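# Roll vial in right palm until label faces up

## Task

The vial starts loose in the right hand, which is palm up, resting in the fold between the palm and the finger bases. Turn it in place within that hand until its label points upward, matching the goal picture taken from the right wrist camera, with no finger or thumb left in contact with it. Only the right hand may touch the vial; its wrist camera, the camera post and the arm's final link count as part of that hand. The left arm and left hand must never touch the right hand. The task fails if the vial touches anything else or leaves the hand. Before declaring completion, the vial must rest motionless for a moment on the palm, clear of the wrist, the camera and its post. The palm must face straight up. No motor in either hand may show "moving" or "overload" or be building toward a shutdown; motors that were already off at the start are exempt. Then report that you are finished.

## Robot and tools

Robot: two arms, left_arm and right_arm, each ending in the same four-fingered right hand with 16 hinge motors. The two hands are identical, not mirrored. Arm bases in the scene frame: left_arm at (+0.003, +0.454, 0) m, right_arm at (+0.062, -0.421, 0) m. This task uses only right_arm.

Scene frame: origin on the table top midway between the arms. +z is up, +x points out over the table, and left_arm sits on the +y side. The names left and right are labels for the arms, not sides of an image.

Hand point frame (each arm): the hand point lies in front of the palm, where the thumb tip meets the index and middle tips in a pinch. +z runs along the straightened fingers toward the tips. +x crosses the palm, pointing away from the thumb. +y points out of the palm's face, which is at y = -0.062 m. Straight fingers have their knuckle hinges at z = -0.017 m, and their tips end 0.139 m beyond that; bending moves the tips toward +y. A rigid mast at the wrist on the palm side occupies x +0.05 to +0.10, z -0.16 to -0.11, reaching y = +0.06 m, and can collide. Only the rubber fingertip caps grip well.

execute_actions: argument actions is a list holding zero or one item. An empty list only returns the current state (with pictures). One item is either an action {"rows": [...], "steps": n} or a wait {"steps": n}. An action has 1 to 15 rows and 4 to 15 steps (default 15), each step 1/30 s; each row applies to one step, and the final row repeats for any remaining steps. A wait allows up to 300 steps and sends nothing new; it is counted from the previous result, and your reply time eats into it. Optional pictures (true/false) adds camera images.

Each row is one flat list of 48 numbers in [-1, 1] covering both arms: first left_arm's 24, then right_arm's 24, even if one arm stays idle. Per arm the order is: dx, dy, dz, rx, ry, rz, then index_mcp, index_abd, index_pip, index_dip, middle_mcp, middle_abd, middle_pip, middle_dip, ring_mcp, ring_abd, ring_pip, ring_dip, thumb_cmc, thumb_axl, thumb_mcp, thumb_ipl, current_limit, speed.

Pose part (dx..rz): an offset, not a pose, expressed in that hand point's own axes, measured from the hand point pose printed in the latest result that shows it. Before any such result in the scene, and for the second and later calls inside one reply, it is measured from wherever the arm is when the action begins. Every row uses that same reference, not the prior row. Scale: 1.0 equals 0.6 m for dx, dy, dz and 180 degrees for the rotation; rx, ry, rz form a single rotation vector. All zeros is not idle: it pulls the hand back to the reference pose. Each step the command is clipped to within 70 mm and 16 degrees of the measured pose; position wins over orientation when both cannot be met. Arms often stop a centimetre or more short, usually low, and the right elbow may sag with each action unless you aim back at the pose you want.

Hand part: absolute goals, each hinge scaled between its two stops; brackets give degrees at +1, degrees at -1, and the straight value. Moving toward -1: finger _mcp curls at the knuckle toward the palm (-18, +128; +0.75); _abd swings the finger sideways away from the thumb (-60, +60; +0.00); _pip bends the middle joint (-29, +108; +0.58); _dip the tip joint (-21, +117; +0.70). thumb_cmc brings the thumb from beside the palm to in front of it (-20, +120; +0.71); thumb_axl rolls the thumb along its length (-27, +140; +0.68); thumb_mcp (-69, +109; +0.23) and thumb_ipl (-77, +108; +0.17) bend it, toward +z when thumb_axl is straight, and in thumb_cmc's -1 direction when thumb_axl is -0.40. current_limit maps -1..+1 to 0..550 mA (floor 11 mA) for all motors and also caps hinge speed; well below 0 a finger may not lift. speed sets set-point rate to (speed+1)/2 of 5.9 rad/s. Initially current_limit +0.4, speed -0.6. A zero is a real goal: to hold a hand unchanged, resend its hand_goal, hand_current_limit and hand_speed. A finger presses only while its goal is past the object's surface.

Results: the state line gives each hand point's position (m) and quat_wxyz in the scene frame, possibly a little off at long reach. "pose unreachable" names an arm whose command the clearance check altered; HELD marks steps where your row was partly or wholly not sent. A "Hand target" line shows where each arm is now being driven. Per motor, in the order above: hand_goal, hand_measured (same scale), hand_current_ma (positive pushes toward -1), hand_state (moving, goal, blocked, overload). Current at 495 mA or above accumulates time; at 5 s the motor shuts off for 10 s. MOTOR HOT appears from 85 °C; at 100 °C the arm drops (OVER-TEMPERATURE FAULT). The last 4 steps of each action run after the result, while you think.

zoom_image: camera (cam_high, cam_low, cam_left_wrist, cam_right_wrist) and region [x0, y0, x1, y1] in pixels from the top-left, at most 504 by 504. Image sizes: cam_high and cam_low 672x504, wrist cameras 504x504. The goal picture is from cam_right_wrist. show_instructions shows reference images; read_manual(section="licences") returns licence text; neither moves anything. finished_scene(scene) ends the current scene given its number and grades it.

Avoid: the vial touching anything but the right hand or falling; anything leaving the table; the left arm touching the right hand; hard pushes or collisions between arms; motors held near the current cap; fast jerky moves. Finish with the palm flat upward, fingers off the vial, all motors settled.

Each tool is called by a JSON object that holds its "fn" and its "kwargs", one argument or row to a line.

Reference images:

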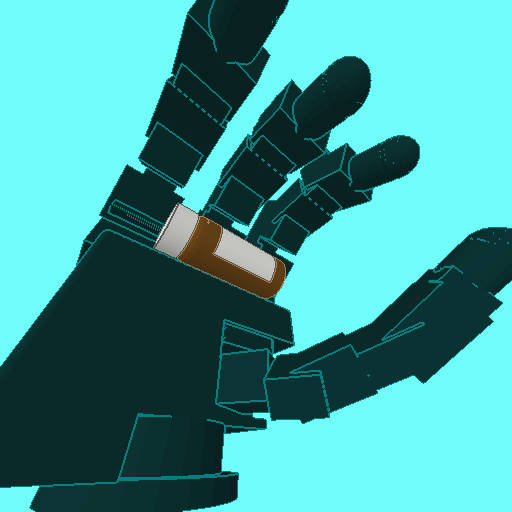

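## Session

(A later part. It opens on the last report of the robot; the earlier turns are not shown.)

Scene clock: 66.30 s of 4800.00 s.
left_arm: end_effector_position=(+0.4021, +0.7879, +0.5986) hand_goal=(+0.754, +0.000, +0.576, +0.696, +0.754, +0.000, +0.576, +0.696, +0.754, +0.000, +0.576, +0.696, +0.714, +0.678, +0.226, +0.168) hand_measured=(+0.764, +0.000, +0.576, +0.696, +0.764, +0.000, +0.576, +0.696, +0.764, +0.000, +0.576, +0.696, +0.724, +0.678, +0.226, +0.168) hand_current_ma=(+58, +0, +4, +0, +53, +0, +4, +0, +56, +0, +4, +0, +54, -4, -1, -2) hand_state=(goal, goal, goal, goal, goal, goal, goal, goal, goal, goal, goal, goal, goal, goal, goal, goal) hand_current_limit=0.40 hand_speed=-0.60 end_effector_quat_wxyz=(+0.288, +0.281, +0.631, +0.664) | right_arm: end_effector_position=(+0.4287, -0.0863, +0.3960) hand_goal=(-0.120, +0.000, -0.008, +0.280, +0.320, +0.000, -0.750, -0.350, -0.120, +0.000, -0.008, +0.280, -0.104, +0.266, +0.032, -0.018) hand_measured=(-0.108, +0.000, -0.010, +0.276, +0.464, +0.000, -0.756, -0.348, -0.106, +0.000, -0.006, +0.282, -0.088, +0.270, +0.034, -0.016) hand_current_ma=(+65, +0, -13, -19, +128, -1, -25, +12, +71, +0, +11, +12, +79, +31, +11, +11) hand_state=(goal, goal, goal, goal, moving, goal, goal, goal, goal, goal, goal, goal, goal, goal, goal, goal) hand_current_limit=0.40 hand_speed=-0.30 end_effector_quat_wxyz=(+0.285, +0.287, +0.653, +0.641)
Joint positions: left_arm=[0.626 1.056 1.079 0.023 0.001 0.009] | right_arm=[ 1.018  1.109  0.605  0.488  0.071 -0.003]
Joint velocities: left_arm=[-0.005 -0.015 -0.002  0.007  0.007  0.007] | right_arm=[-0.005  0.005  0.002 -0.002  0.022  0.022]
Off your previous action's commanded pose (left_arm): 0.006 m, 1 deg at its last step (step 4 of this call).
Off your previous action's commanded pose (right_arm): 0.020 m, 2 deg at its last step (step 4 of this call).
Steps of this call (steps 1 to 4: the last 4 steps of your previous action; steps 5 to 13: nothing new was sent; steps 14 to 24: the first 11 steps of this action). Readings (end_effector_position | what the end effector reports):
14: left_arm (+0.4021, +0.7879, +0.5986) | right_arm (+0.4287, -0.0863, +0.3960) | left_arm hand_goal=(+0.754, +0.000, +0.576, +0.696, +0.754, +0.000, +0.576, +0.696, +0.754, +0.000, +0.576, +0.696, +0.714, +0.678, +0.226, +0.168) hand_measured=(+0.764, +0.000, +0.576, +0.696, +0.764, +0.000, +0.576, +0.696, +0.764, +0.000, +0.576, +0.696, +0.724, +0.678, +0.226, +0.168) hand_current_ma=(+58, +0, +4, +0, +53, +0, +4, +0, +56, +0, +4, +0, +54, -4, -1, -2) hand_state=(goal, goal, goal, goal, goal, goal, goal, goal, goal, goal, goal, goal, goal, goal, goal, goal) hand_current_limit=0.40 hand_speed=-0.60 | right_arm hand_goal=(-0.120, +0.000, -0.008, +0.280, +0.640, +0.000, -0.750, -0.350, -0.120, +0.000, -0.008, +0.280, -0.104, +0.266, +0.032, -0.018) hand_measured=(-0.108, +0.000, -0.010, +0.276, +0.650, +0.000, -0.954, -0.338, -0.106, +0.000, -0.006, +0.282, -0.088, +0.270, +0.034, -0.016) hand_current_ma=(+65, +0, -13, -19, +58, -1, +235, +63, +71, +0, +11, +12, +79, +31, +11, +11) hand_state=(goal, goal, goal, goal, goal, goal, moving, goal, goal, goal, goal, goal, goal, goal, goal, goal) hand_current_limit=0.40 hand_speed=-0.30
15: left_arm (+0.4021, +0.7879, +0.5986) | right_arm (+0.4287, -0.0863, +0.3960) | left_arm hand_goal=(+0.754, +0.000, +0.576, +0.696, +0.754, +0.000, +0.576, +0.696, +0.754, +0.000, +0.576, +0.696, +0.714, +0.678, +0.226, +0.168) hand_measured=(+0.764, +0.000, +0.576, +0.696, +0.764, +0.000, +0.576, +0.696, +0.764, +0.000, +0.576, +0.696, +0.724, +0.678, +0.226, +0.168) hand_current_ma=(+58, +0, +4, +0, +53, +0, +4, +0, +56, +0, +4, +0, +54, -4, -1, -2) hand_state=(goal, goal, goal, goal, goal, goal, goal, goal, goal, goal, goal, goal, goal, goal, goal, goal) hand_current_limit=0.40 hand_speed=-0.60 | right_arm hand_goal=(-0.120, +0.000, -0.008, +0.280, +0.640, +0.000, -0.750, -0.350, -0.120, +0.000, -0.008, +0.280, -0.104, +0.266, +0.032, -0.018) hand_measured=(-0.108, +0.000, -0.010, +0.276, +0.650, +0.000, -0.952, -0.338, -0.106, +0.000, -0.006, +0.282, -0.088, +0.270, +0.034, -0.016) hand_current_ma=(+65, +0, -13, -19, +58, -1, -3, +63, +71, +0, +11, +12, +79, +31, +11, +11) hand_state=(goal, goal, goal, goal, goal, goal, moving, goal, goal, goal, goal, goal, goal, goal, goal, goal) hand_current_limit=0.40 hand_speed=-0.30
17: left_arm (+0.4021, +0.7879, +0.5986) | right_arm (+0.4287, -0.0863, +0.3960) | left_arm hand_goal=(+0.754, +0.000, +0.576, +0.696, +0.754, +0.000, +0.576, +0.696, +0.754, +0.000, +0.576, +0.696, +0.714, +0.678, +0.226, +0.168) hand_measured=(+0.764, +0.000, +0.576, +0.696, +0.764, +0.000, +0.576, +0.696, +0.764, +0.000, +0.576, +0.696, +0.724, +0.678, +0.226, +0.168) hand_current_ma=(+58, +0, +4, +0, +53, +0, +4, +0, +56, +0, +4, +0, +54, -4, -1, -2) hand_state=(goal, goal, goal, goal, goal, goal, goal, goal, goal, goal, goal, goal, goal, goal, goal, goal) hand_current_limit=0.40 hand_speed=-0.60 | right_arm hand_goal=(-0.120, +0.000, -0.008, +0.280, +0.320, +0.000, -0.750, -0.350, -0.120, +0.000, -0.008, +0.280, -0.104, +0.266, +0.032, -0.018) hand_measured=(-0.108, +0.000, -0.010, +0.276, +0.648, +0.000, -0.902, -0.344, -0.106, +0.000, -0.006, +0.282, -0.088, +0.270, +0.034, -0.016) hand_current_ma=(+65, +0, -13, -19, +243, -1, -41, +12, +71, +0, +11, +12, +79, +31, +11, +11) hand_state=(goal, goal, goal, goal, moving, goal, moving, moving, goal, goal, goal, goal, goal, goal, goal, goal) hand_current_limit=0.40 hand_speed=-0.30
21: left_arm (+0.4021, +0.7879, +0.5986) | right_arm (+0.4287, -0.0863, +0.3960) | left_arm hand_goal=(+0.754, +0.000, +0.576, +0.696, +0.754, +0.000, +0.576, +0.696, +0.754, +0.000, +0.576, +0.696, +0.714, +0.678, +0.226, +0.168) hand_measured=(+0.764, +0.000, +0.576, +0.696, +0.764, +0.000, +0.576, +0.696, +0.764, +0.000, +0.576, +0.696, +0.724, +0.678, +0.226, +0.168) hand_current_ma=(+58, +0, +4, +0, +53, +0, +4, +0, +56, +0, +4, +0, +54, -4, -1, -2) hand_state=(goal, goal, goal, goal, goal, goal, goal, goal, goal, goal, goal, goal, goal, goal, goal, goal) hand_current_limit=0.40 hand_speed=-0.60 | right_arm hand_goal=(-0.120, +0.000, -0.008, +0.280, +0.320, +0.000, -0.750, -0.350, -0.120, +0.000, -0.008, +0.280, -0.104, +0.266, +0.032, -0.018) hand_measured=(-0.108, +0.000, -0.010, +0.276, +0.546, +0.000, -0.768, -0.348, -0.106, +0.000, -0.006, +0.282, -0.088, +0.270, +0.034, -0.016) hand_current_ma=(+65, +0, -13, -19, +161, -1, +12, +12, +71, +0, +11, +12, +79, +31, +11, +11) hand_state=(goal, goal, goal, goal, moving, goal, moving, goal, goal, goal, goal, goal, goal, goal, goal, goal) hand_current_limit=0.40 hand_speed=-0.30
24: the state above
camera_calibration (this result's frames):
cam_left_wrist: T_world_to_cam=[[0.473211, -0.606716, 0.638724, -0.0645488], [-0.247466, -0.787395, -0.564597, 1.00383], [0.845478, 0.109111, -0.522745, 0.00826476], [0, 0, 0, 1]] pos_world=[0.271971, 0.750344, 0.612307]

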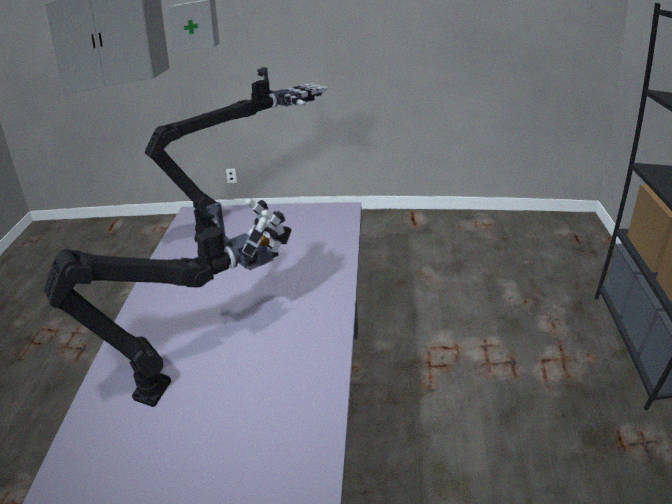

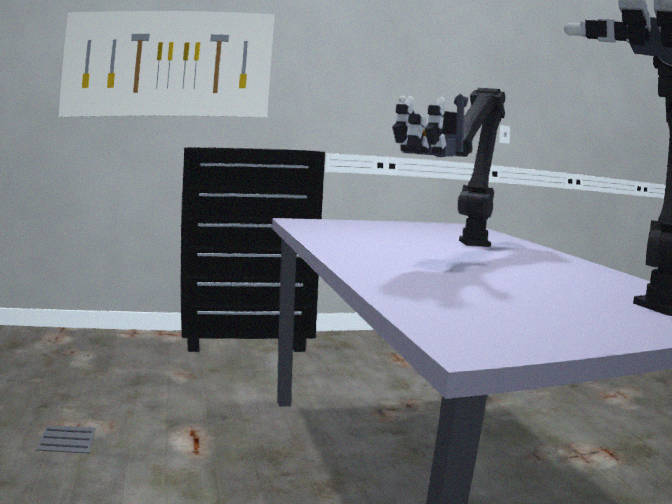

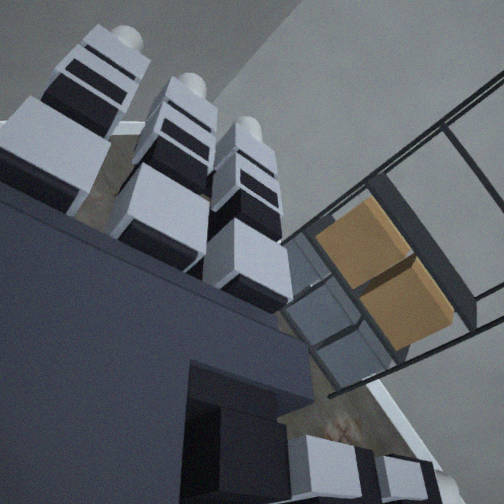

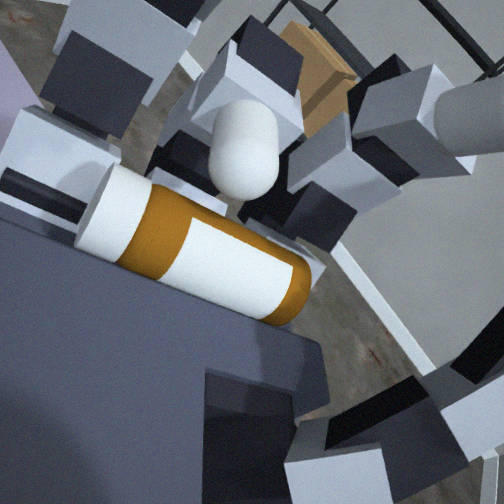

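{"fn": "execute_actions", "kwargs": {
  "actions": [
    {"rows": [[0,0.010,-0.0016,-0.0033,0,0,0.754,0,0.576,0.696,0.754,0,0.576,0.696,0.754,0,0.576,0.696,0.714,0.678,0.226,0.168,0.4,-0.6,0,0.0333,0.0025,-0.0123,0.0004,0.001,-0.12,0,-0.008,0.28,0.32,0,-1.0,-0.35,-0.12,0,-0.008,0.28,-0.104,0.266,0.032,-0.018,-0.1,-0.3]], "steps": 7}
  ]
}}

{"fn": "execute_actions", "kwargs": {
  "actions": [
    {"rows": [[0,0.010,-0.0016,-0.0033,0,0,0.754,0,0.576,0.696,0.754,0,0.576,0.696,0.754,0,0.576,0.696,0.714,0.678,0.226,0.168,0.4,-0.6,0,0.0333,0.0025,-0.0123,0.0004,0.001,-0.12,0,-0.008,0.28,0.63,0,-1.0,-0.35,-0.12,0,-0.008,0.28,-0.104,0.266,0.032,-0.018,-0.1,-0.8]], "steps": 15}
  ]
}}

{"fn": "execute_actions", "kwargs": {
  "actions": [
    {"steps": 14}
  ],
  "pictures": true
}}

{"fn": "zoom_image", "kwargs": {
  "camera": "cam_right_wrist",
  "region": [60, 140, 340, 340]
}}

Scene clock: 66.93 s of 4800.00 s.
left_arm: end_effector_position=(+0.4021, +0.7879, +0.5986) hand_goal=(+0.754, +0.000, +0.576, +0.696, +0.754, +0.000, +0.576, +0.696, +0.754, +0.000, +0.576, +0.696, +0.714, +0.678, +0.226, +0.168) hand_measured=(+0.764, +0.000, +0.576, +0.696, +0.764, +0.000, +0.576, +0.696, +0.764, +0.000, +0.576, +0.696, +0.724, +0.678, +0.226, +0.168) hand_current_ma=(+58, +0, +4, +0, +53, +0, +4, +0, +56, +0, +4, +0, +54, -4, -1, -2) hand_state=(goal, goal, goal, goal, goal, goal, goal, goal, goal, goal, goal, goal, goal, goal, goal, goal) hand_current_limit=0.40 hand_speed=-0.60 end_effector_quat_wxyz=(+0.288, +0.281, +0.631, +0.664) | right_arm: end_effector_position=(+0.4287, -0.0863, +0.3960) hand_goal=(-0.120, +0.000, -0.008, +0.280, +0.320, +0.000, -1.000, -0.350, -0.120, +0.000, -0.008, +0.280, -0.104, +0.266, +0.032, -0.018) hand_measured=(-0.108, +0.000, -0.010, +0.276, +0.336, +0.000, -0.786, -0.348, -0.106, +0.000, -0.006, +0.282, -0.088, +0.270, +0.034, -0.016) hand_current_ma=(+65, +0, -13, -19, +86, -1, -21, +12, +71, +0, +11, +12, +79, +31, +11, +11) hand_state=(goal, goal, goal, goal, goal, goal, moving, goal, goal, goal, goal, goal, goal, goal, goal, goal) hand_current_limit=-0.10 hand_speed=-0.30 end_effector_quat_wxyz=(+0.285, +0.287, +0.653, +0.641)
Joint positions: left_arm=[0.626 1.056 1.079 0.023 0.001 0.009] | right_arm=[ 1.018  1.109  0.605  0.488  0.071 -0.003]
Joint velocities: left_arm=[-0.015  0.005 -0.002  0.002 -0.051 -0.037] | right_arm=[-0.005 -0.005  0.012  0.007 -0.022 -0.037]
Off your previous action's commanded pose (left_arm): 0.006 m, 1 deg at its last step (step 4 of this call).
Off your previous action's commanded pose (right_arm): 0.020 m, 2 deg at its last step (step 4 of this call).
Steps of this call (steps 1 to 4: the last 4 steps of your previous action; steps 5 to 16: nothing new was sent; steps 17 to 19: the first 3 steps of this action). Readings (end_effector_position | what the end effector reports):
17: left_arm (+0.4021, +0.7879, +0.5986) | right_arm (+0.4287, -0.0863, +0.3960) | left_arm hand_goal=(+0.754, +0.000, +0.576, +0.696, +0.754, +0.000, +0.576, +0.696, +0.754, +0.000, +0.576, +0.696, +0.714, +0.678, +0.226, +0.168) hand_measured=(+0.764, +0.000, +0.576, +0.696, +0.764, +0.000, +0.576, +0.696, +0.764, +0.000, +0.576, +0.696, +0.724, +0.678, +0.226, +0.168) hand_current_ma=(+58, +0, +4, +0, +53, +0, +4, +0, +56, +0, +4, +0, +54, -4, -1, -2) hand_state=(goal, goal, goal, goal, goal, goal, goal, goal, goal, goal, goal, goal, goal, goal, goal, goal) hand_current_limit=0.40 hand_speed=-0.60 | right_arm hand_goal=(-0.120, +0.000, -0.008, +0.280, +0.320, +0.000, -1.000, -0.350, -0.120, +0.000, -0.008, +0.280, -0.104, +0.266, +0.032, -0.018) hand_measured=(-0.108, +0.000, -0.010, +0.276, +0.336, +0.000, -0.756, -0.348, -0.106, +0.000, -0.006, +0.282, -0.088, +0.270, +0.034, -0.016) hand_current_ma=(+65, +0, -13, -19, +89, -1, -26, +12, +71, +0, +11, +12, +79, +31, +11, +11) hand_state=(goal, goal, goal, goal, goal, goal, moving, goal, goal, goal, goal, goal, goal, goal, goal, goal) hand_current_limit=-0.10 hand_speed=-0.30
18: left_arm (+0.4021, +0.7879, +0.5986) | right_arm (+0.4287, -0.0863, +0.3960) | left_arm hand_goal=(+0.754, +0.000, +0.576, +0.696, +0.754, +0.000, +0.576, +0.696, +0.754, +0.000, +0.576, +0.696, +0.714, +0.678, +0.226, +0.168) hand_measured=(+0.764, +0.000, +0.576, +0.696, +0.764, +0.000, +0.576, +0.696, +0.764, +0.000, +0.576, +0.696, +0.724, +0.678, +0.226, +0.168) hand_current_ma=(+58, +0, +4, +0, +53, +0, +4, +0, +56, +0, +4, +0, +54, -4, -1, -2) hand_state=(goal, goal, goal, goal, goal, goal, goal, goal, goal, goal, goal, goal, goal, goal, goal, goal) hand_current_limit=0.40 hand_speed=-0.60 | right_arm hand_goal=(-0.120, +0.000, -0.008, +0.280, +0.320, +0.000, -1.000, -0.350, -0.120, +0.000, -0.008, +0.280, -0.104, +0.266, +0.032, -0.018) hand_measured=(-0.108, +0.000, -0.010, +0.276, +0.336, +0.000, -0.758, -0.348, -0.106, +0.000, -0.006, +0.282, -0.088, +0.270, +0.034, -0.016) hand_current_ma=(+65, +0, -13, -19, +89, -1, +123, +12, +71, +0, +11, +12, +79, +31, +11, +11) hand_state=(goal, goal, goal, goal, goal, goal, moving, goal, goal, goal, goal, goal, goal, goal, goal, goal) hand_current_limit=-0.10 hand_speed=-0.30
19: the state above

Scene clock: 67.43 s of 4800.00 s.
left_arm: end_effector_position=(+0.4021, +0.7879, +0.5986) hand_goal=(+0.754, +0.000, +0.576, +0.696, +0.754, +0.000, +0.576, +0.696, +0.754, +0.000, +0.576, +0.696, +0.714, +0.678, +0.226, +0.168) hand_measured=(+0.764, +0.000, +0.576, +0.696, +0.764, +0.000, +0.576, +0.696, +0.764, +0.000, +0.576, +0.696, +0.724, +0.678, +0.226, +0.168) hand_current_ma=(+58, +0, +4, +0, +53, +0, +4, +0, +56, +0, +4, +0, +54, -4, -1, -2) hand_state=(goal, goal, goal, goal, goal, goal, goal, goal, goal, goal, goal, goal, goal, goal, goal, goal) hand_current_limit=0.40 hand_speed=-0.60 end_effector_quat_wxyz=(+0.288, +0.281, +0.631, +0.664) | right_arm: end_effector_position=(+0.4287, -0.0863, +0.3960) hand_goal=(-0.120, +0.000, -0.008, +0.280, +0.630, +0.000, -1.000, -0.350, -0.120, +0.000, -0.008, +0.280, -0.104, +0.266, +0.032, -0.018) hand_measured=(-0.108, +0.000, -0.010, +0.276, +0.458, +0.000, -0.848, -0.336, -0.106, +0.000, -0.006, +0.282, -0.088, +0.270, +0.034, -0.016) hand_current_ma=(+65, +0, -13, -19, +14, -1, +192, +73, +71, +0, +11, +12, +79, +31, +11, +11) hand_state=(goal, goal, goal, goal, moving, goal, moving, goal, goal, goal, goal, goal, goal, goal, goal, goal) hand_current_limit=-0.10 hand_speed=-0.80 end_effector_quat_wxyz=(+0.285, +0.287, +0.653, +0.641)
Joint positions: left_arm=[0.626 1.056 1.079 0.023 0.001 0.009] | right_arm=[ 1.018  1.109  0.605  0.488  0.071 -0.003]
Joint velocities: left_arm=[-0.005  0.005 -0.002 -0.012 -0.051  0.037] | right_arm=[-0.005  0.005  0.007 -0.007 -0.007  0.022]
Off your previous action's commanded pose (left_arm): 0.006 m, 1 deg at its last step (step 4 of this call).
Off your previous action's commanded pose (right_arm): 0.020 m, 2 deg at its last step (step 4 of this call).
Steps of this call (steps 1 to 4: the last 4 steps of your previous action; steps 5 to 15: the first 11 steps of this action, its rows measured from where the robot was after step 4). Readings (end_effector_position | what the end effector reports):
4: left_arm (+0.4021, +0.7879, +0.5986) | right_arm (+0.4287, -0.0863, +0.3960) | left_arm hand_goal=(+0.754, +0.000, +0.576, +0.696, +0.754, +0.000, +0.576, +0.696, +0.754, +0.000, +0.576, +0.696, +0.714, +0.678, +0.226, +0.168) hand_measured=(+0.764, +0.000, +0.576, +0.696, +0.764, +0.000, +0.576, +0.696, +0.764, +0.000, +0.576, +0.696, +0.724, +0.678, +0.226, +0.168) hand_current_ma=(+58, +0, +4, +0, +53, +0, +4, +0, +56, +0, +4, +0, +54, -4, -1, -2) hand_state=(goal, goal, goal, goal, goal, goal, goal, goal, goal, goal, goal, goal, goal, goal, goal, goal) hand_current_limit=0.40 hand_speed=-0.60 | right_arm hand_goal=(-0.120, +0.000, -0.008, +0.280, +0.320, +0.000, -1.000, -0.350, -0.120, +0.000, -0.008, +0.280, -0.104, +0.266, +0.032, -0.018) hand_measured=(-0.108, +0.000, -0.010, +0.276, +0.336, +0.000, -0.820, -0.342, -0.106, +0.000, -0.006, +0.282, -0.088, +0.270, +0.034, -0.016) hand_current_ma=(+65, +0, -13, -19, +88, -1, +248, +39, +71, +0, +11, +12, +79, +31, +11, +11) hand_state=(goal, goal, goal, goal, goal, goal, blocked, goal, goal, goal, goal, goal, goal, goal, goal, goal) hand_current_limit=-0.10 hand_speed=-0.30
5: left_arm (+0.4021, +0.7879, +0.5986) | right_arm (+0.4287, -0.0863, +0.3960) | left_arm hand_goal=(+0.754, +0.000, +0.576, +0.696, +0.754, +0.000, +0.576, +0.696, +0.754, +0.000, +0.576, +0.696, +0.714, +0.678, +0.226, +0.168) hand_measured=(+0.764, +0.000, +0.576, +0.696, +0.764, +0.000, +0.576, +0.696, +0.764, +0.000, +0.576, +0.696, +0.724, +0.678, +0.226, +0.168) hand_current_ma=(+58, +0, +4, +0, +53, +0, +4, +0, +56, +0, +4, +0, +54, -4, -1, -2) hand_state=(goal, goal, goal, goal, goal, goal, goal, goal, goal, goal, goal, goal, goal, goal, goal, goal) hand_current_limit=0.40 hand_speed=-0.60 | right_arm hand_goal=(-0.120, +0.000, -0.008, +0.280, +0.630, +0.000, -1.000, -0.350, -0.120, +0.000, -0.008, +0.280, -0.104, +0.266, +0.032, -0.018) hand_measured=(-0.108, +0.000, -0.010, +0.276, +0.336, +0.000, -0.820, -0.342, -0.106, +0.000, -0.006, +0.282, -0.088, +0.270, +0.034, -0.016) hand_current_ma=(+65, +0, -13, -19, +88, -1, +248, +39, +71, +0, +11, +12, +79, +31, +11, +11) hand_state=(goal, goal, goal, goal, moving, goal, blocked, goal, goal, goal, goal, goal, goal, goal, goal, goal) hand_current_limit=-0.10 hand_speed=-0.80
6: left_arm (+0.4021, +0.7879, +0.5986) | right_arm (+0.4287, -0.0863, +0.3960) | left_arm hand_goal=(+0.754, +0.000, +0.576, +0.696, +0.754, +0.000, +0.576, +0.696, +0.754, +0.000, +0.576, +0.696, +0.714, +0.678, +0.226, +0.168) hand_measured=(+0.764, +0.000, +0.576, +0.696, +0.764, +0.000, +0.576, +0.696, +0.764, +0.000, +0.576, +0.696, +0.724, +0.678, +0.226, +0.168) hand_current_ma=(+58, +0, +4, +0, +53, +0, +4, +0, +56, +0, +4, +0, +54, -4, -1, -2) hand_state=(goal, goal, goal, goal, goal, goal, goal, goal, goal, goal, goal, goal, goal, goal, goal, goal) hand_current_limit=0.40 hand_speed=-0.60 | right_arm hand_goal=(-0.120, +0.000, -0.008, +0.280, +0.630, +0.000, -1.000, -0.350, -0.120, +0.000, -0.008, +0.280, -0.104, +0.266, +0.032, -0.018) hand_measured=(-0.108, +0.000, -0.010, +0.276, +0.338, +0.000, -0.820, -0.342, -0.106, +0.000, -0.006, +0.282, -0.088, +0.270, +0.034, -0.016) hand_current_ma=(+65, +0, -13, -19, +44, -1, +244, +39, +71, +0, +11, +12, +79, +31, +11, +11) hand_state=(goal, goal, goal, goal, moving, goal, blocked, goal, goal, goal, goal, goal, goal, goal, goal, goal) hand_current_limit=-0.10 hand_speed=-0.80
8: left_arm (+0.4021, +0.7879, +0.5986) | right_arm (+0.4287, -0.0863, +0.3960) | left_arm hand_goal=(+0.754, +0.000, +0.576, +0.696, +0.754, +0.000, +0.576, +0.696, +0.754, +0.000, +0.576, +0.696, +0.714, +0.678, +0.226, +0.168) hand_measured=(+0.764, +0.000, +0.576, +0.696, +0.764, +0.000, +0.576, +0.696, +0.764, +0.000, +0.576, +0.696, +0.724, +0.678, +0.226, +0.168) hand_current_ma=(+58, +0, +4, +0, +53, +0, +4, +0, +56, +0, +4, +0, +54, -4, -1, -2) hand_state=(goal, goal, goal, goal, goal, goal, goal, goal, goal, goal, goal, goal, goal, goal, goal, goal) hand_current_limit=0.40 hand_speed=-0.60 | right_arm hand_goal=(-0.120, +0.000, -0.008, +0.280, +0.630, +0.000, -1.000, -0.350, -0.120, +0.000, -0.008, +0.280, -0.104, +0.266, +0.032, -0.018) hand_measured=(-0.108, +0.000, -0.010, +0.276, +0.354, +0.000, -0.824, -0.338, -0.106, +0.000, -0.006, +0.282, -0.088, +0.270, +0.034, -0.016) hand_current_ma=(+65, +0, -13, -19, +10, -1, +216, +68, +71, +0, +11, +12, +79, +31, +11, +11) hand_state=(goal, goal, goal, goal, moving, goal, moving, moving, goal, goal, goal, goal, goal, goal, goal, goal) hand_current_limit=-0.10 hand_speed=-0.80
12: left_arm (+0.4021, +0.7879, +0.5986) | right_arm (+0.4287, -0.0863, +0.3960) | left_arm hand_goal=(+0.754, +0.000, +0.576, +0.696, +0.754, +0.000, +0.576, +0.696, +0.754, +0.000, +0.576, +0.696, +0.714, +0.678, +0.226, +0.168) hand_measured=(+0.764, +0.000, +0.576, +0.696, +0.764, +0.000, +0.576, +0.696, +0.764, +0.000, +0.576, +0.696, +0.724, +0.678, +0.226, +0.168) hand_current_ma=(+58, +0, +4, +0, +53, +0, +4, +0, +56, +0, +4, +0, +54, -4, -1, -2) hand_state=(goal, goal, goal, goal, goal, goal, goal, goal, goal, goal, goal, goal, goal, goal, goal, goal) hand_current_limit=0.40 hand_speed=-0.60 | right_arm hand_goal=(-0.120, +0.000, -0.008, +0.280, +0.630, +0.000, -1.000, -0.350, -0.120, +0.000, -0.008, +0.280, -0.104, +0.266, +0.032, -0.018) hand_measured=(-0.108, +0.000, -0.010, +0.276, +0.412, +0.000, -0.836, -0.336, -0.106, +0.000, -0.006, +0.282, -0.088, +0.270, +0.034, -0.016) hand_current_ma=(+65, +0, -13, -19, +18, -1, +228, +74, +71, +0, +11, +12, +79, +31, +11, +11) hand_state=(goal, goal, goal, goal, moving, goal, moving, goal, goal, goal, goal, goal, goal, goal, goal, goal) hand_current_limit=-0.10 hand_speed=-0.80
15: the state above

Scene clock: 67.90 s of 4800.00 s.
left_arm: end_effector_position=(+0.4021, +0.7879, +0.5986) hand_goal=(+0.754, +0.000, +0.576, +0.696, +0.754, +0.000, +0.576, +0.696, +0.754, +0.000, +0.576, +0.696, +0.714, +0.678, +0.226, +0.168) hand_measured=(+0.764, +0.000, +0.576, +0.696, +0.764, +0.000, +0.576, +0.696, +0.764, +0.000, +0.576, +0.696, +0.724, +0.678, +0.226, +0.168) hand_current_ma=(+58, +0, +4, +0, +53, +0, +4, +0, +56, +0, +4, +0, +54, -4, -1, -2) hand_state=(goal, goal, goal, goal, goal, goal, goal, goal, goal, goal, goal, goal, goal, goal, goal, goal) hand_current_limit=0.40 hand_speed=-0.60 end_effector_quat_wxyz=(+0.288, +0.281, +0.631, +0.664) | right_arm: end_effector_position=(+0.4287, -0.0863, +0.3960) hand_goal=(-0.120, +0.000, -0.008, +0.280, +0.630, +0.000, -1.000, -0.350, -0.120, +0.000, -0.008, +0.280, -0.104, +0.266, +0.032, -0.018) hand_measured=(-0.108, +0.000, -0.010, +0.276, +0.638, +0.000, -0.950, -0.336, -0.106, +0.000, -0.006, +0.282, -0.088, +0.270, +0.034, -0.016) hand_current_ma=(+65, +0, -13, -19, +51, -1, +247, +77, +71, +0, +11, +12, +79, +31, +11, +11) hand_state=(goal, goal, goal, goal, goal, goal, moving, moving, goal, goal, goal, goal, goal, goal, goal, goal) hand_current_limit=-0.10 hand_speed=-0.80 end_effector_quat_wxyz=(+0.285, +0.287, +0.653, +0.641)
Joint positions: left_arm=[0.626 1.056 1.079 0.023 0.001 0.009] | right_arm=[ 1.018  1.109  0.605  0.488  0.071 -0.003]
Joint velocities: left_arm=[ 0.005  0.005 -0.017 -0.017 -0.007  0.007] | right_arm=[ 0.005 -0.005  0.002 -0.012  0.022  0.037]
Hand target (left_arm): +0.401, +0.787, +0.605; +0.290, +0.279, +0.627, +0.667
Hand target (right_arm): +0.430, -0.086, +0.416; +0.289, +0.282, +0.640, +0.654
Off the commanded pose (left_arm): 0.006 m, 1 deg.
Off the commanded pose (right_arm): 0.020 m, 2 deg.
Kept back: nothing.
Steps of this call (steps 1 to 4: the last 4 steps of your previous action; steps 5 to 14: nothing new was sent). Readings (end_effector_position | what the end effector reports):
1: left_arm (+0.4021, +0.7879, +0.5986) | right_arm (+0.4287, -0.0863, +0.3960) | left_arm hand_goal=(+0.754, +0.000, +0.576, +0.696, +0.754, +0.000, +0.576, +0.696, +0.754, +0.000, +0.576, +0.696, +0.714, +0.678, +0.226, +0.168) hand_measured=(+0.764, +0.000, +0.576, +0.696, +0.764, +0.000, +0.576, +0.696, +0.764, +0.000, +0.576, +0.696, +0.724, +0.678, +0.226, +0.168) hand_current_ma=(+58, +0, +4, +0, +53, +0, +4, +0, +56, +0, +4, +0, +54, -4, -1, -2) hand_state=(goal, goal, goal, goal, goal, goal, goal, goal, goal, goal, goal, goal, goal, goal, goal, goal) hand_current_limit=0.40 hand_speed=-0.60 | right_arm hand_goal=(-0.120, +0.000, -0.008, +0.280, +0.630, +0.000, -1.000, -0.350, -0.120, +0.000, -0.008, +0.280, -0.104, +0.266, +0.032, -0.018) hand_measured=(-0.108, +0.000, -0.010, +0.276, +0.474, +0.000, -0.854, -0.336, -0.106, +0.000, -0.006, +0.282, -0.088, +0.270, +0.034, -0.016) hand_current_ma=(+65, +0, -13, -19, +15, -1, +192, +73, +71, +0, +11, +12, +79, +31, +11, +11) hand_state=(goal, goal, goal, goal, moving, goal, moving, goal, goal, goal, goal, goal, goal, goal, goal, goal) hand_current_limit=-0.10 hand_speed=-0.80
2: left_arm (+0.4021, +0.7879, +0.5986) | right_arm (+0.4287, -0.0863, +0.3960) | left_arm hand_goal=(+0.754, +0.000, +0.576, +0.696, +0.754, +0.000, +0.576, +0.696, +0.754, +0.000, +0.576, +0.696, +0.714, +0.678, +0.226, +0.168) hand_measured=(+0.764, +0.000, +0.576, +0.696, +0.764, +0.000, +0.576, +0.696, +0.764, +0.000, +0.576, +0.696, +0.724, +0.678, +0.226, +0.168) hand_current_ma=(+58, +0, +4, +0, +53, +0, +4, +0, +56, +0, +4, +0, +54, -4, -1, -2) hand_state=(goal, goal, goal, goal, goal, goal, goal, goal, goal, goal, goal, goal, goal, goal, goal, goal) hand_current_limit=0.40 hand_speed=-0.60 | right_arm hand_goal=(-0.120, +0.000, -0.008, +0.280, +0.630, +0.000, -1.000, -0.350, -0.120, +0.000, -0.008, +0.280, -0.104, +0.266, +0.032, -0.018) hand_measured=(-0.108, +0.000, -0.010, +0.276, +0.490, +0.000, -0.860, -0.336, -0.106, +0.000, -0.006, +0.282, -0.088, +0.270, +0.034, -0.016) hand_current_ma=(+65, +0, -13, -19, +17, -1, +193, +73, +71, +0, +11, +12, +79, +31, +11, +11) hand_state=(goal, goal, goal, goal, moving, goal, moving, goal, goal, goal, goal, goal, goal, goal, goal, goal) hand_current_limit=-0.10 hand_speed=-0.80
4: left_arm (+0.4021, +0.7879, +0.5986) | right_arm (+0.4287, -0.0863, +0.3960) | left_arm hand_goal=(+0.754, +0.000, +0.576, +0.696, +0.754, +0.000, +0.576, +0.696, +0.754, +0.000, +0.576, +0.696, +0.714, +0.678, +0.226, +0.168) hand_measured=(+0.764, +0.000, +0.576, +0.696, +0.764, +0.000, +0.576, +0.696, +0.764, +0.000, +0.576, +0.696, +0.724, +0.678, +0.226, +0.168) hand_current_ma=(+58, +0, +4, +0, +53, +0, +4, +0, +56, +0, +4, +0, +54, -4, -1, -2) hand_state=(goal, goal, goal, goal, goal, goal, goal, goal, goal, goal, goal, goal, goal, goal, goal, goal) hand_current_limit=0.40 hand_speed=-0.60 | right_arm hand_goal=(-0.120, +0.000, -0.008, +0.280, +0.630, +0.000, -1.000, -0.350, -0.120, +0.000, -0.008, +0.280, -0.104, +0.266, +0.032, -0.018) hand_measured=(-0.108, +0.000, -0.010, +0.276, +0.522, +0.000, -0.874, -0.336, -0.106, +0.000, -0.006, +0.282, -0.088, +0.270, +0.034, -0.016) hand_current_ma=(+65, +0, -13, -19, +19, -1, +185, +73, +71, +0, +11, +12, +79, +31, +11, +11) hand_state=(goal, goal, goal, goal, moving, goal, moving, goal, goal, goal, goal, goal, goal, goal, goal, goal) hand_current_limit=-0.10 hand_speed=-0.80
8: left_arm (+0.4021, +0.7879, +0.5986) | right_arm (+0.4287, -0.0863, +0.3960) | left_arm hand_goal=(+0.754, +0.000, +0.576, +0.696, +0.754, +0.000, +0.576, +0.696, +0.754, +0.000, +0.576, +0.696, +0.714, +0.678, +0.226, +0.168) hand_measured=(+0.764, +0.000, +0.576, +0.696, +0.764, +0.000, +0.576, +0.696, +0.764, +0.000, +0.576, +0.696, +0.724, +0.678, +0.226, +0.168) hand_current_ma=(+58, +0, +4, +0, +53, +0, +4, +0, +56, +0, +4, +0, +54, -4, -1, -2) hand_state=(goal, goal, goal, goal, goal, goal, goal, goal, goal, goal, goal, goal, goal, goal, goal, goal) hand_current_limit=0.40 hand_speed=-0.60 | right_arm hand_goal=(-0.120, +0.000, -0.008, +0.280, +0.630, +0.000, -1.000, -0.350, -0.120, +0.000, -0.008, +0.280, -0.104, +0.266, +0.032, -0.018) hand_measured=(-0.108, +0.000, -0.010, +0.276, +0.582, +0.000, -0.922, -0.338, -0.106, +0.000, -0.006, +0.282, -0.088, +0.270, +0.034, -0.016) hand_current_ma=(+65, +0, -13, -19, +22, -1, +193, +62, +71, +0, +11, +12, +79, +31, +11, +11) hand_state=(goal, goal, goal, goal, moving, goal, moving, goal, goal, goal, goal, goal, goal, goal, goal, goal) hand_current_limit=-0.10 hand_speed=-0.80
14: the state above
camera_calibration (this result's frames):
cam_left_wrist: T_world_to_cam=[[0.473211, -0.606716, 0.638724, -0.0645488], [-0.247466, -0.787395, -0.564597, 1.00383], [0.845478, 0.109111, -0.522745, 0.00826476], [0, 0, 0, 1]] pos_world=[0.271971, 0.750344, 0.612307]

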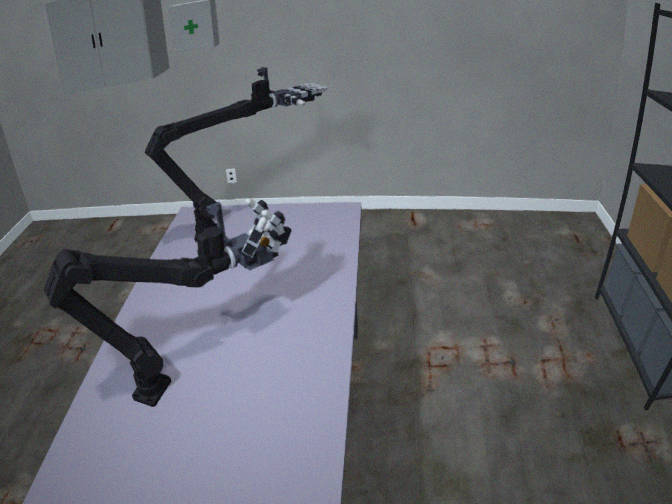

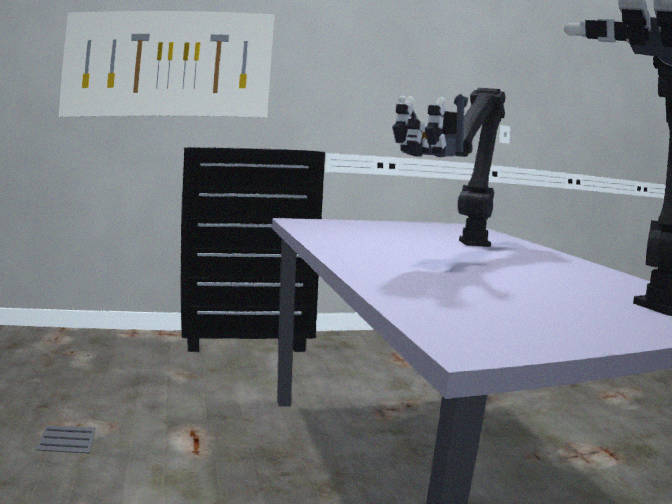

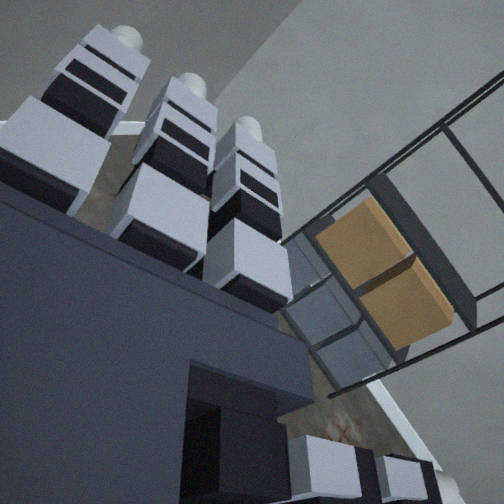

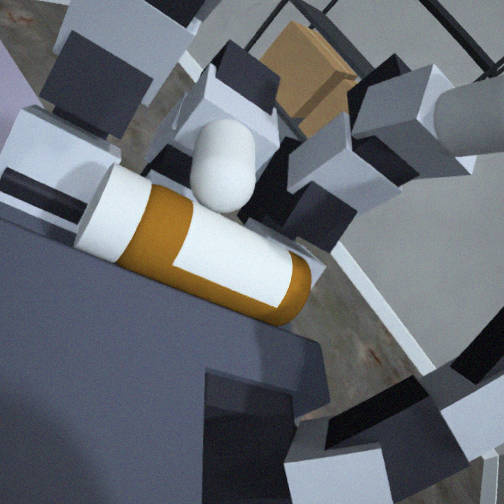

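Region (60, 140, 340, 340) of cam_right_wrist's 504x504 image, scaled by 1.800, with more detail than that image has; it fills the top 360 rows of this view, and the rest is white.

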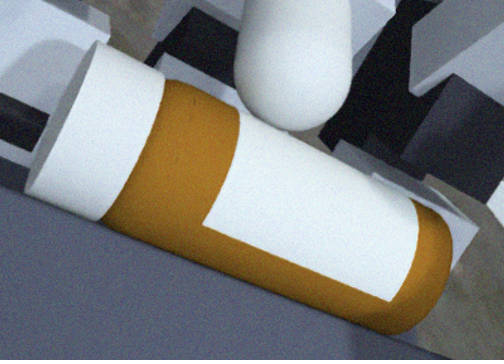

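{"fn": "execute_actions", "kwargs": {
  "actions": []
}}

{"fn": "zoom_image", "kwargs": {
  "camera": "cam_right_wrist",
  "region": [60, 140, 340, 340]
}}

Scene clock: 68.47 s of 4800.00 s.
left_arm: end_effector_position=(+0.4021, +0.7879, +0.5986) hand_goal=(+0.754, +0.000, +0.576, +0.696, +0.754, +0.000, +0.576, +0.696, +0.754, +0.000, +0.576, +0.696, +0.714, +0.678, +0.226, +0.168) hand_measured=(+0.764, +0.000, +0.576, +0.696, +0.764, +0.000, +0.576, +0.696, +0.764, +0.000, +0.576, +0.696, +0.724, +0.678, +0.226, +0.168) hand_current_ma=(+58, +0, +4, +0, +53, +0, +4, +0, +56, +0, +4, +0, +54, -4, -1, -2) hand_state=(goal, goal, goal, goal, goal, goal, goal, goal, goal, goal, goal, goal, goal, goal, goal, goal) hand_current_limit=0.40 hand_speed=-0.60 end_effector_quat_wxyz=(+0.288, +0.281, +0.631, +0.664) | right_arm: end_effector_position=(+0.4287, -0.0863, +0.3960) hand_goal=(-0.120, +0.000, -0.008, +0.280, +0.630, +0.000, -1.000, -0.350, -0.120, +0.000, -0.008, +0.280, -0.104, +0.266, +0.032, -0.018) hand_measured=(-0.108, +0.000, -0.010, +0.276, +0.640, +0.000, -0.950, -0.334, -0.106, +0.000, -0.006, +0.282, -0.088, +0.270, +0.034, -0.016) hand_current_ma=(+65, +0, -13, -19, +51, -1, +248, +76, +71, +0, +11, +12, +79, +31, +11, +11) hand_state=(goal, goal, goal, goal, goal, goal, blocked, goal, goal, goal, goal, goal, goal, goal, goal, goal) hand_current_limit=-0.10 hand_speed=-0.80 end_effector_quat_wxyz=(+0.285, +0.287, +0.653, +0.641)
Joint positions: left_arm=[0.626 1.056 1.079 0.023 0.001 0.009] | right_arm=[ 1.018  1.109  0.605  0.488  0.071 -0.003]
Joint velocities: left_arm=[-0.005 -0.005 -0.012 -0.012 -0.037 -0.051] | right_arm=[-0.005 -0.005 -0.007 -0.007 -0.051 -0.022]
Hand target (left_arm): +0.401, +0.787, +0.605; +0.290, +0.279, +0.627, +0.667
Hand target (right_arm): +0.430, -0.086, +0.416; +0.289, +0.282, +0.640, +0.654
Off the commanded pose (left_arm): 0.006 m, 1 deg.
Off the commanded pose (right_arm): 0.020 m, 2 deg.
Kept back: nothing.
Steps of this call (steps 1 to 17: nothing new was sent). Readings (end_effector_position | what the end effector reports):
1: left_arm (+0.4021, +0.7879, +0.5986) | right_arm (+0.4287, -0.0863, +0.3960) | left_arm hand_goal=(+0.754, +0.000, +0.576, +0.696, +0.754, +0.000, +0.576, +0.696, +0.754, +0.000, +0.576, +0.696, +0.714, +0.678, +0.226, +0.168) hand_measured=(+0.764, +0.000, +0.576, +0.696, +0.764, +0.000, +0.576, +0.696, +0.764, +0.000, +0.576, +0.696, +0.724, +0.678, +0.226, +0.168) hand_current_ma=(+58, +0, +4, +0, +53, +0, +4, +0, +56, +0, +4, +0, +54, -4, -1, -2) hand_state=(goal, goal, goal, goal, goal, goal, goal, goal, goal, goal, goal, goal, goal, goal, goal, goal) hand_current_limit=0.40 hand_speed=-0.60 | right_arm hand_goal=(-0.120, +0.000, -0.008, +0.280, +0.630, +0.000, -1.000, -0.350, -0.120, +0.000, -0.008, +0.280, -0.104, +0.266, +0.032, -0.018) hand_measured=(-0.108, +0.000, -0.010, +0.276, +0.640, +0.000, -0.950, -0.336, -0.106, +0.000, -0.006, +0.282, -0.088, +0.270, +0.034, -0.016) hand_current_ma=(+65, +0, -13, -19, +51, -1, +248, +77, +71, +0, +11, +12, +79, +31, +11, +11) hand_state=(goal, goal, goal, goal, goal, goal, blocked, goal, goal, goal, goal, goal, goal, goal, goal, goal) hand_current_limit=-0.10 hand_speed=-0.80
2: left_arm (+0.4021, +0.7879, +0.5986) | right_arm (+0.4287, -0.0863, +0.3960) | left_arm hand_goal=(+0.754, +0.000, +0.576, +0.696, +0.754, +0.000, +0.576, +0.696, +0.754, +0.000, +0.576, +0.696, +0.714, +0.678, +0.226, +0.168) hand_measured=(+0.764, +0.000, +0.576, +0.696, +0.764, +0.000, +0.576, +0.696, +0.764, +0.000, +0.576, +0.696, +0.724, +0.678, +0.226, +0.168) hand_current_ma=(+58, +0, +4, +0, +53, +0, +4, +0, +56, +0, +4, +0, +54, -4, -1, -2) hand_state=(goal, goal, goal, goal, goal, goal, goal, goal, goal, goal, goal, goal, goal, goal, goal, goal) hand_current_limit=0.40 hand_speed=-0.60 | right_arm hand_goal=(-0.120, +0.000, -0.008, +0.280, +0.630, +0.000, -1.000, -0.350, -0.120, +0.000, -0.008, +0.280, -0.104, +0.266, +0.032, -0.018) hand_measured=(-0.108, +0.000, -0.010, +0.276, +0.640, +0.000, -0.950, -0.336, -0.106, +0.000, -0.006, +0.282, -0.088, +0.270, +0.034, -0.016) hand_current_ma=(+65, +0, -13, -19, +51, -1, +247, +76, +71, +0, +11, +12, +79, +31, +11, +11) hand_state=(goal, goal, goal, goal, goal, goal, blocked, goal, goal, goal, goal, goal, goal, goal, goal, goal) hand_current_limit=-0.10 hand_speed=-0.80
4: left_arm (+0.4021, +0.7879, +0.5986) | right_arm (+0.4287, -0.0863, +0.3960) | left_arm hand_goal=(+0.754, +0.000, +0.576, +0.696, +0.754, +0.000, +0.576, +0.696, +0.754, +0.000, +0.576, +0.696, +0.714, +0.678, +0.226, +0.168) hand_measured=(+0.764, +0.000, +0.576, +0.696, +0.764, +0.000, +0.576, +0.696, +0.764, +0.000, +0.576, +0.696, +0.724, +0.678, +0.226, +0.168) hand_current_ma=(+58, +0, +4, +0, +53, +0, +4, +0, +56, +0, +4, +0, +54, -4, -1, -2) hand_state=(goal, goal, goal, goal, goal, goal, goal, goal, goal, goal, goal, goal, goal, goal, goal, goal) hand_current_limit=0.40 hand_speed=-0.60 | right_arm hand_goal=(-0.120, +0.000, -0.008, +0.280, +0.630, +0.000, -1.000, -0.350, -0.120, +0.000, -0.008, +0.280, -0.104, +0.266, +0.032, -0.018) hand_measured=(-0.108, +0.000, -0.010, +0.276, +0.640, +0.000, -0.950, -0.334, -0.106, +0.000, -0.006, +0.282, -0.088, +0.270, +0.034, -0.016) hand_current_ma=(+65, +0, -13, -19, +50, -1, +248, +76, +71, +0, +11, +12, +79, +31, +11, +11) hand_state=(goal, goal, goal, goal, goal, goal, blocked, goal, goal, goal, goal, goal, goal, goal, goal, goal) hand_current_limit=-0.10 hand_speed=-0.80
8: left_arm (+0.4021, +0.7879, +0.5986) | right_arm (+0.4287, -0.0863, +0.3960) | left_arm hand_goal=(+0.754, +0.000, +0.576, +0.696, +0.754, +0.000, +0.576, +0.696, +0.754, +0.000, +0.576, +0.696, +0.714, +0.678, +0.226, +0.168) hand_measured=(+0.764, +0.000, +0.576, +0.696, +0.764, +0.000, +0.576, +0.696, +0.764, +0.000, +0.576, +0.696, +0.724, +0.678, +0.226, +0.168) hand_current_ma=(+58, +0, +4, +0, +53, +0, +4, +0, +56, +0, +4, +0, +54, -4, -1, -2) hand_state=(goal, goal, goal, goal, goal, goal, goal, goal, goal, goal, goal, goal, goal, goal, goal, goal) hand_current_limit=0.40 hand_speed=-0.60 | right_arm hand_goal=(-0.120, +0.000, -0.008, +0.280, +0.630, +0.000, -1.000, -0.350, -0.120, +0.000, -0.008, +0.280, -0.104, +0.266, +0.032, -0.018) hand_measured=(-0.108, +0.000, -0.010, +0.276, +0.640, +0.000, -0.950, -0.334, -0.106, +0.000, -0.006, +0.282, -0.088, +0.270, +0.034, -0.016) hand_current_ma=(+65, +0, -13, -19, +51, -1, +247, +76, +71, +0, +11, +12, +79, +31, +11, +11) hand_state=(goal, goal, goal, goal, goal, goal, blocked, goal, goal, goal, goal, goal, goal, goal, goal, goal) hand_current_limit=-0.10 hand_speed=-0.80
17: the state above
camera_calibration (this result's frames):
cam_left_wrist: T_world_to_cam=[[0.473211, -0.606716, 0.638724, -0.0645488], [-0.247466, -0.787395, -0.564597, 1.00383], [0.845478, 0.109111, -0.522745, 0.00826476], [0, 0, 0, 1]] pos_world=[0.271971, 0.750344, 0.612307]

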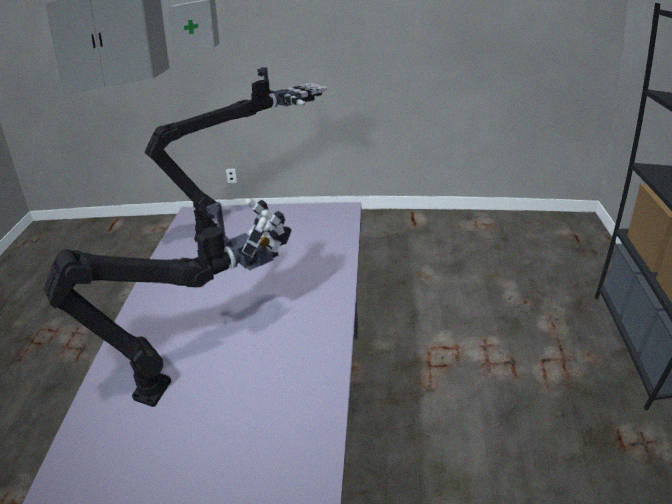

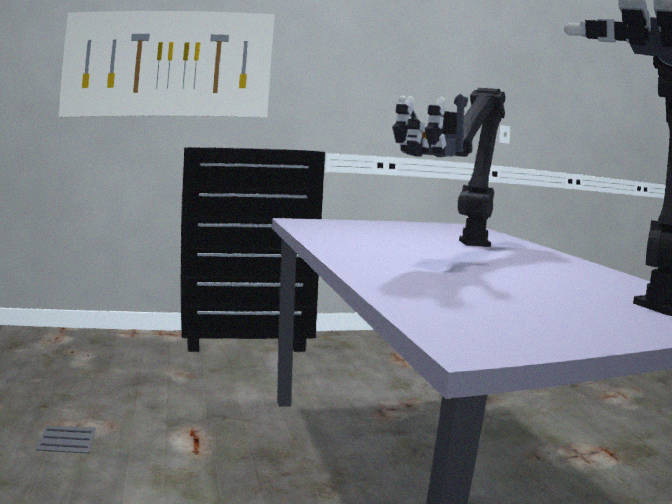

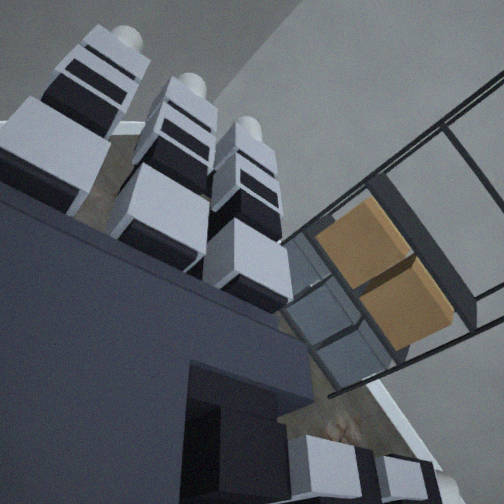

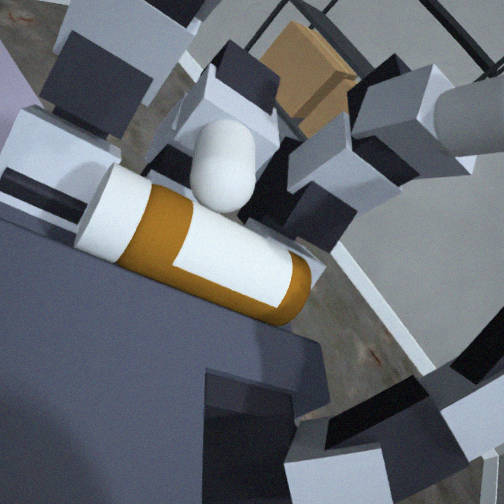

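Region (60, 140, 340, 340) of cam_right_wrist's 504x504 image, scaled by 1.800, with more detail than that image has; it fills the top 360 rows of this view, and the rest is white.

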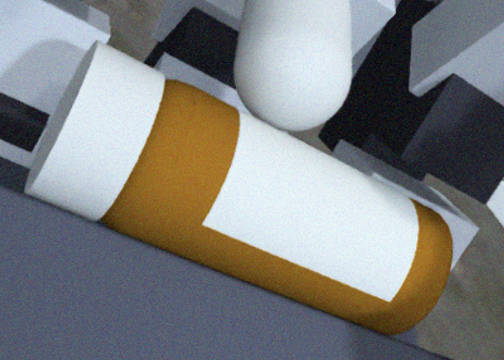

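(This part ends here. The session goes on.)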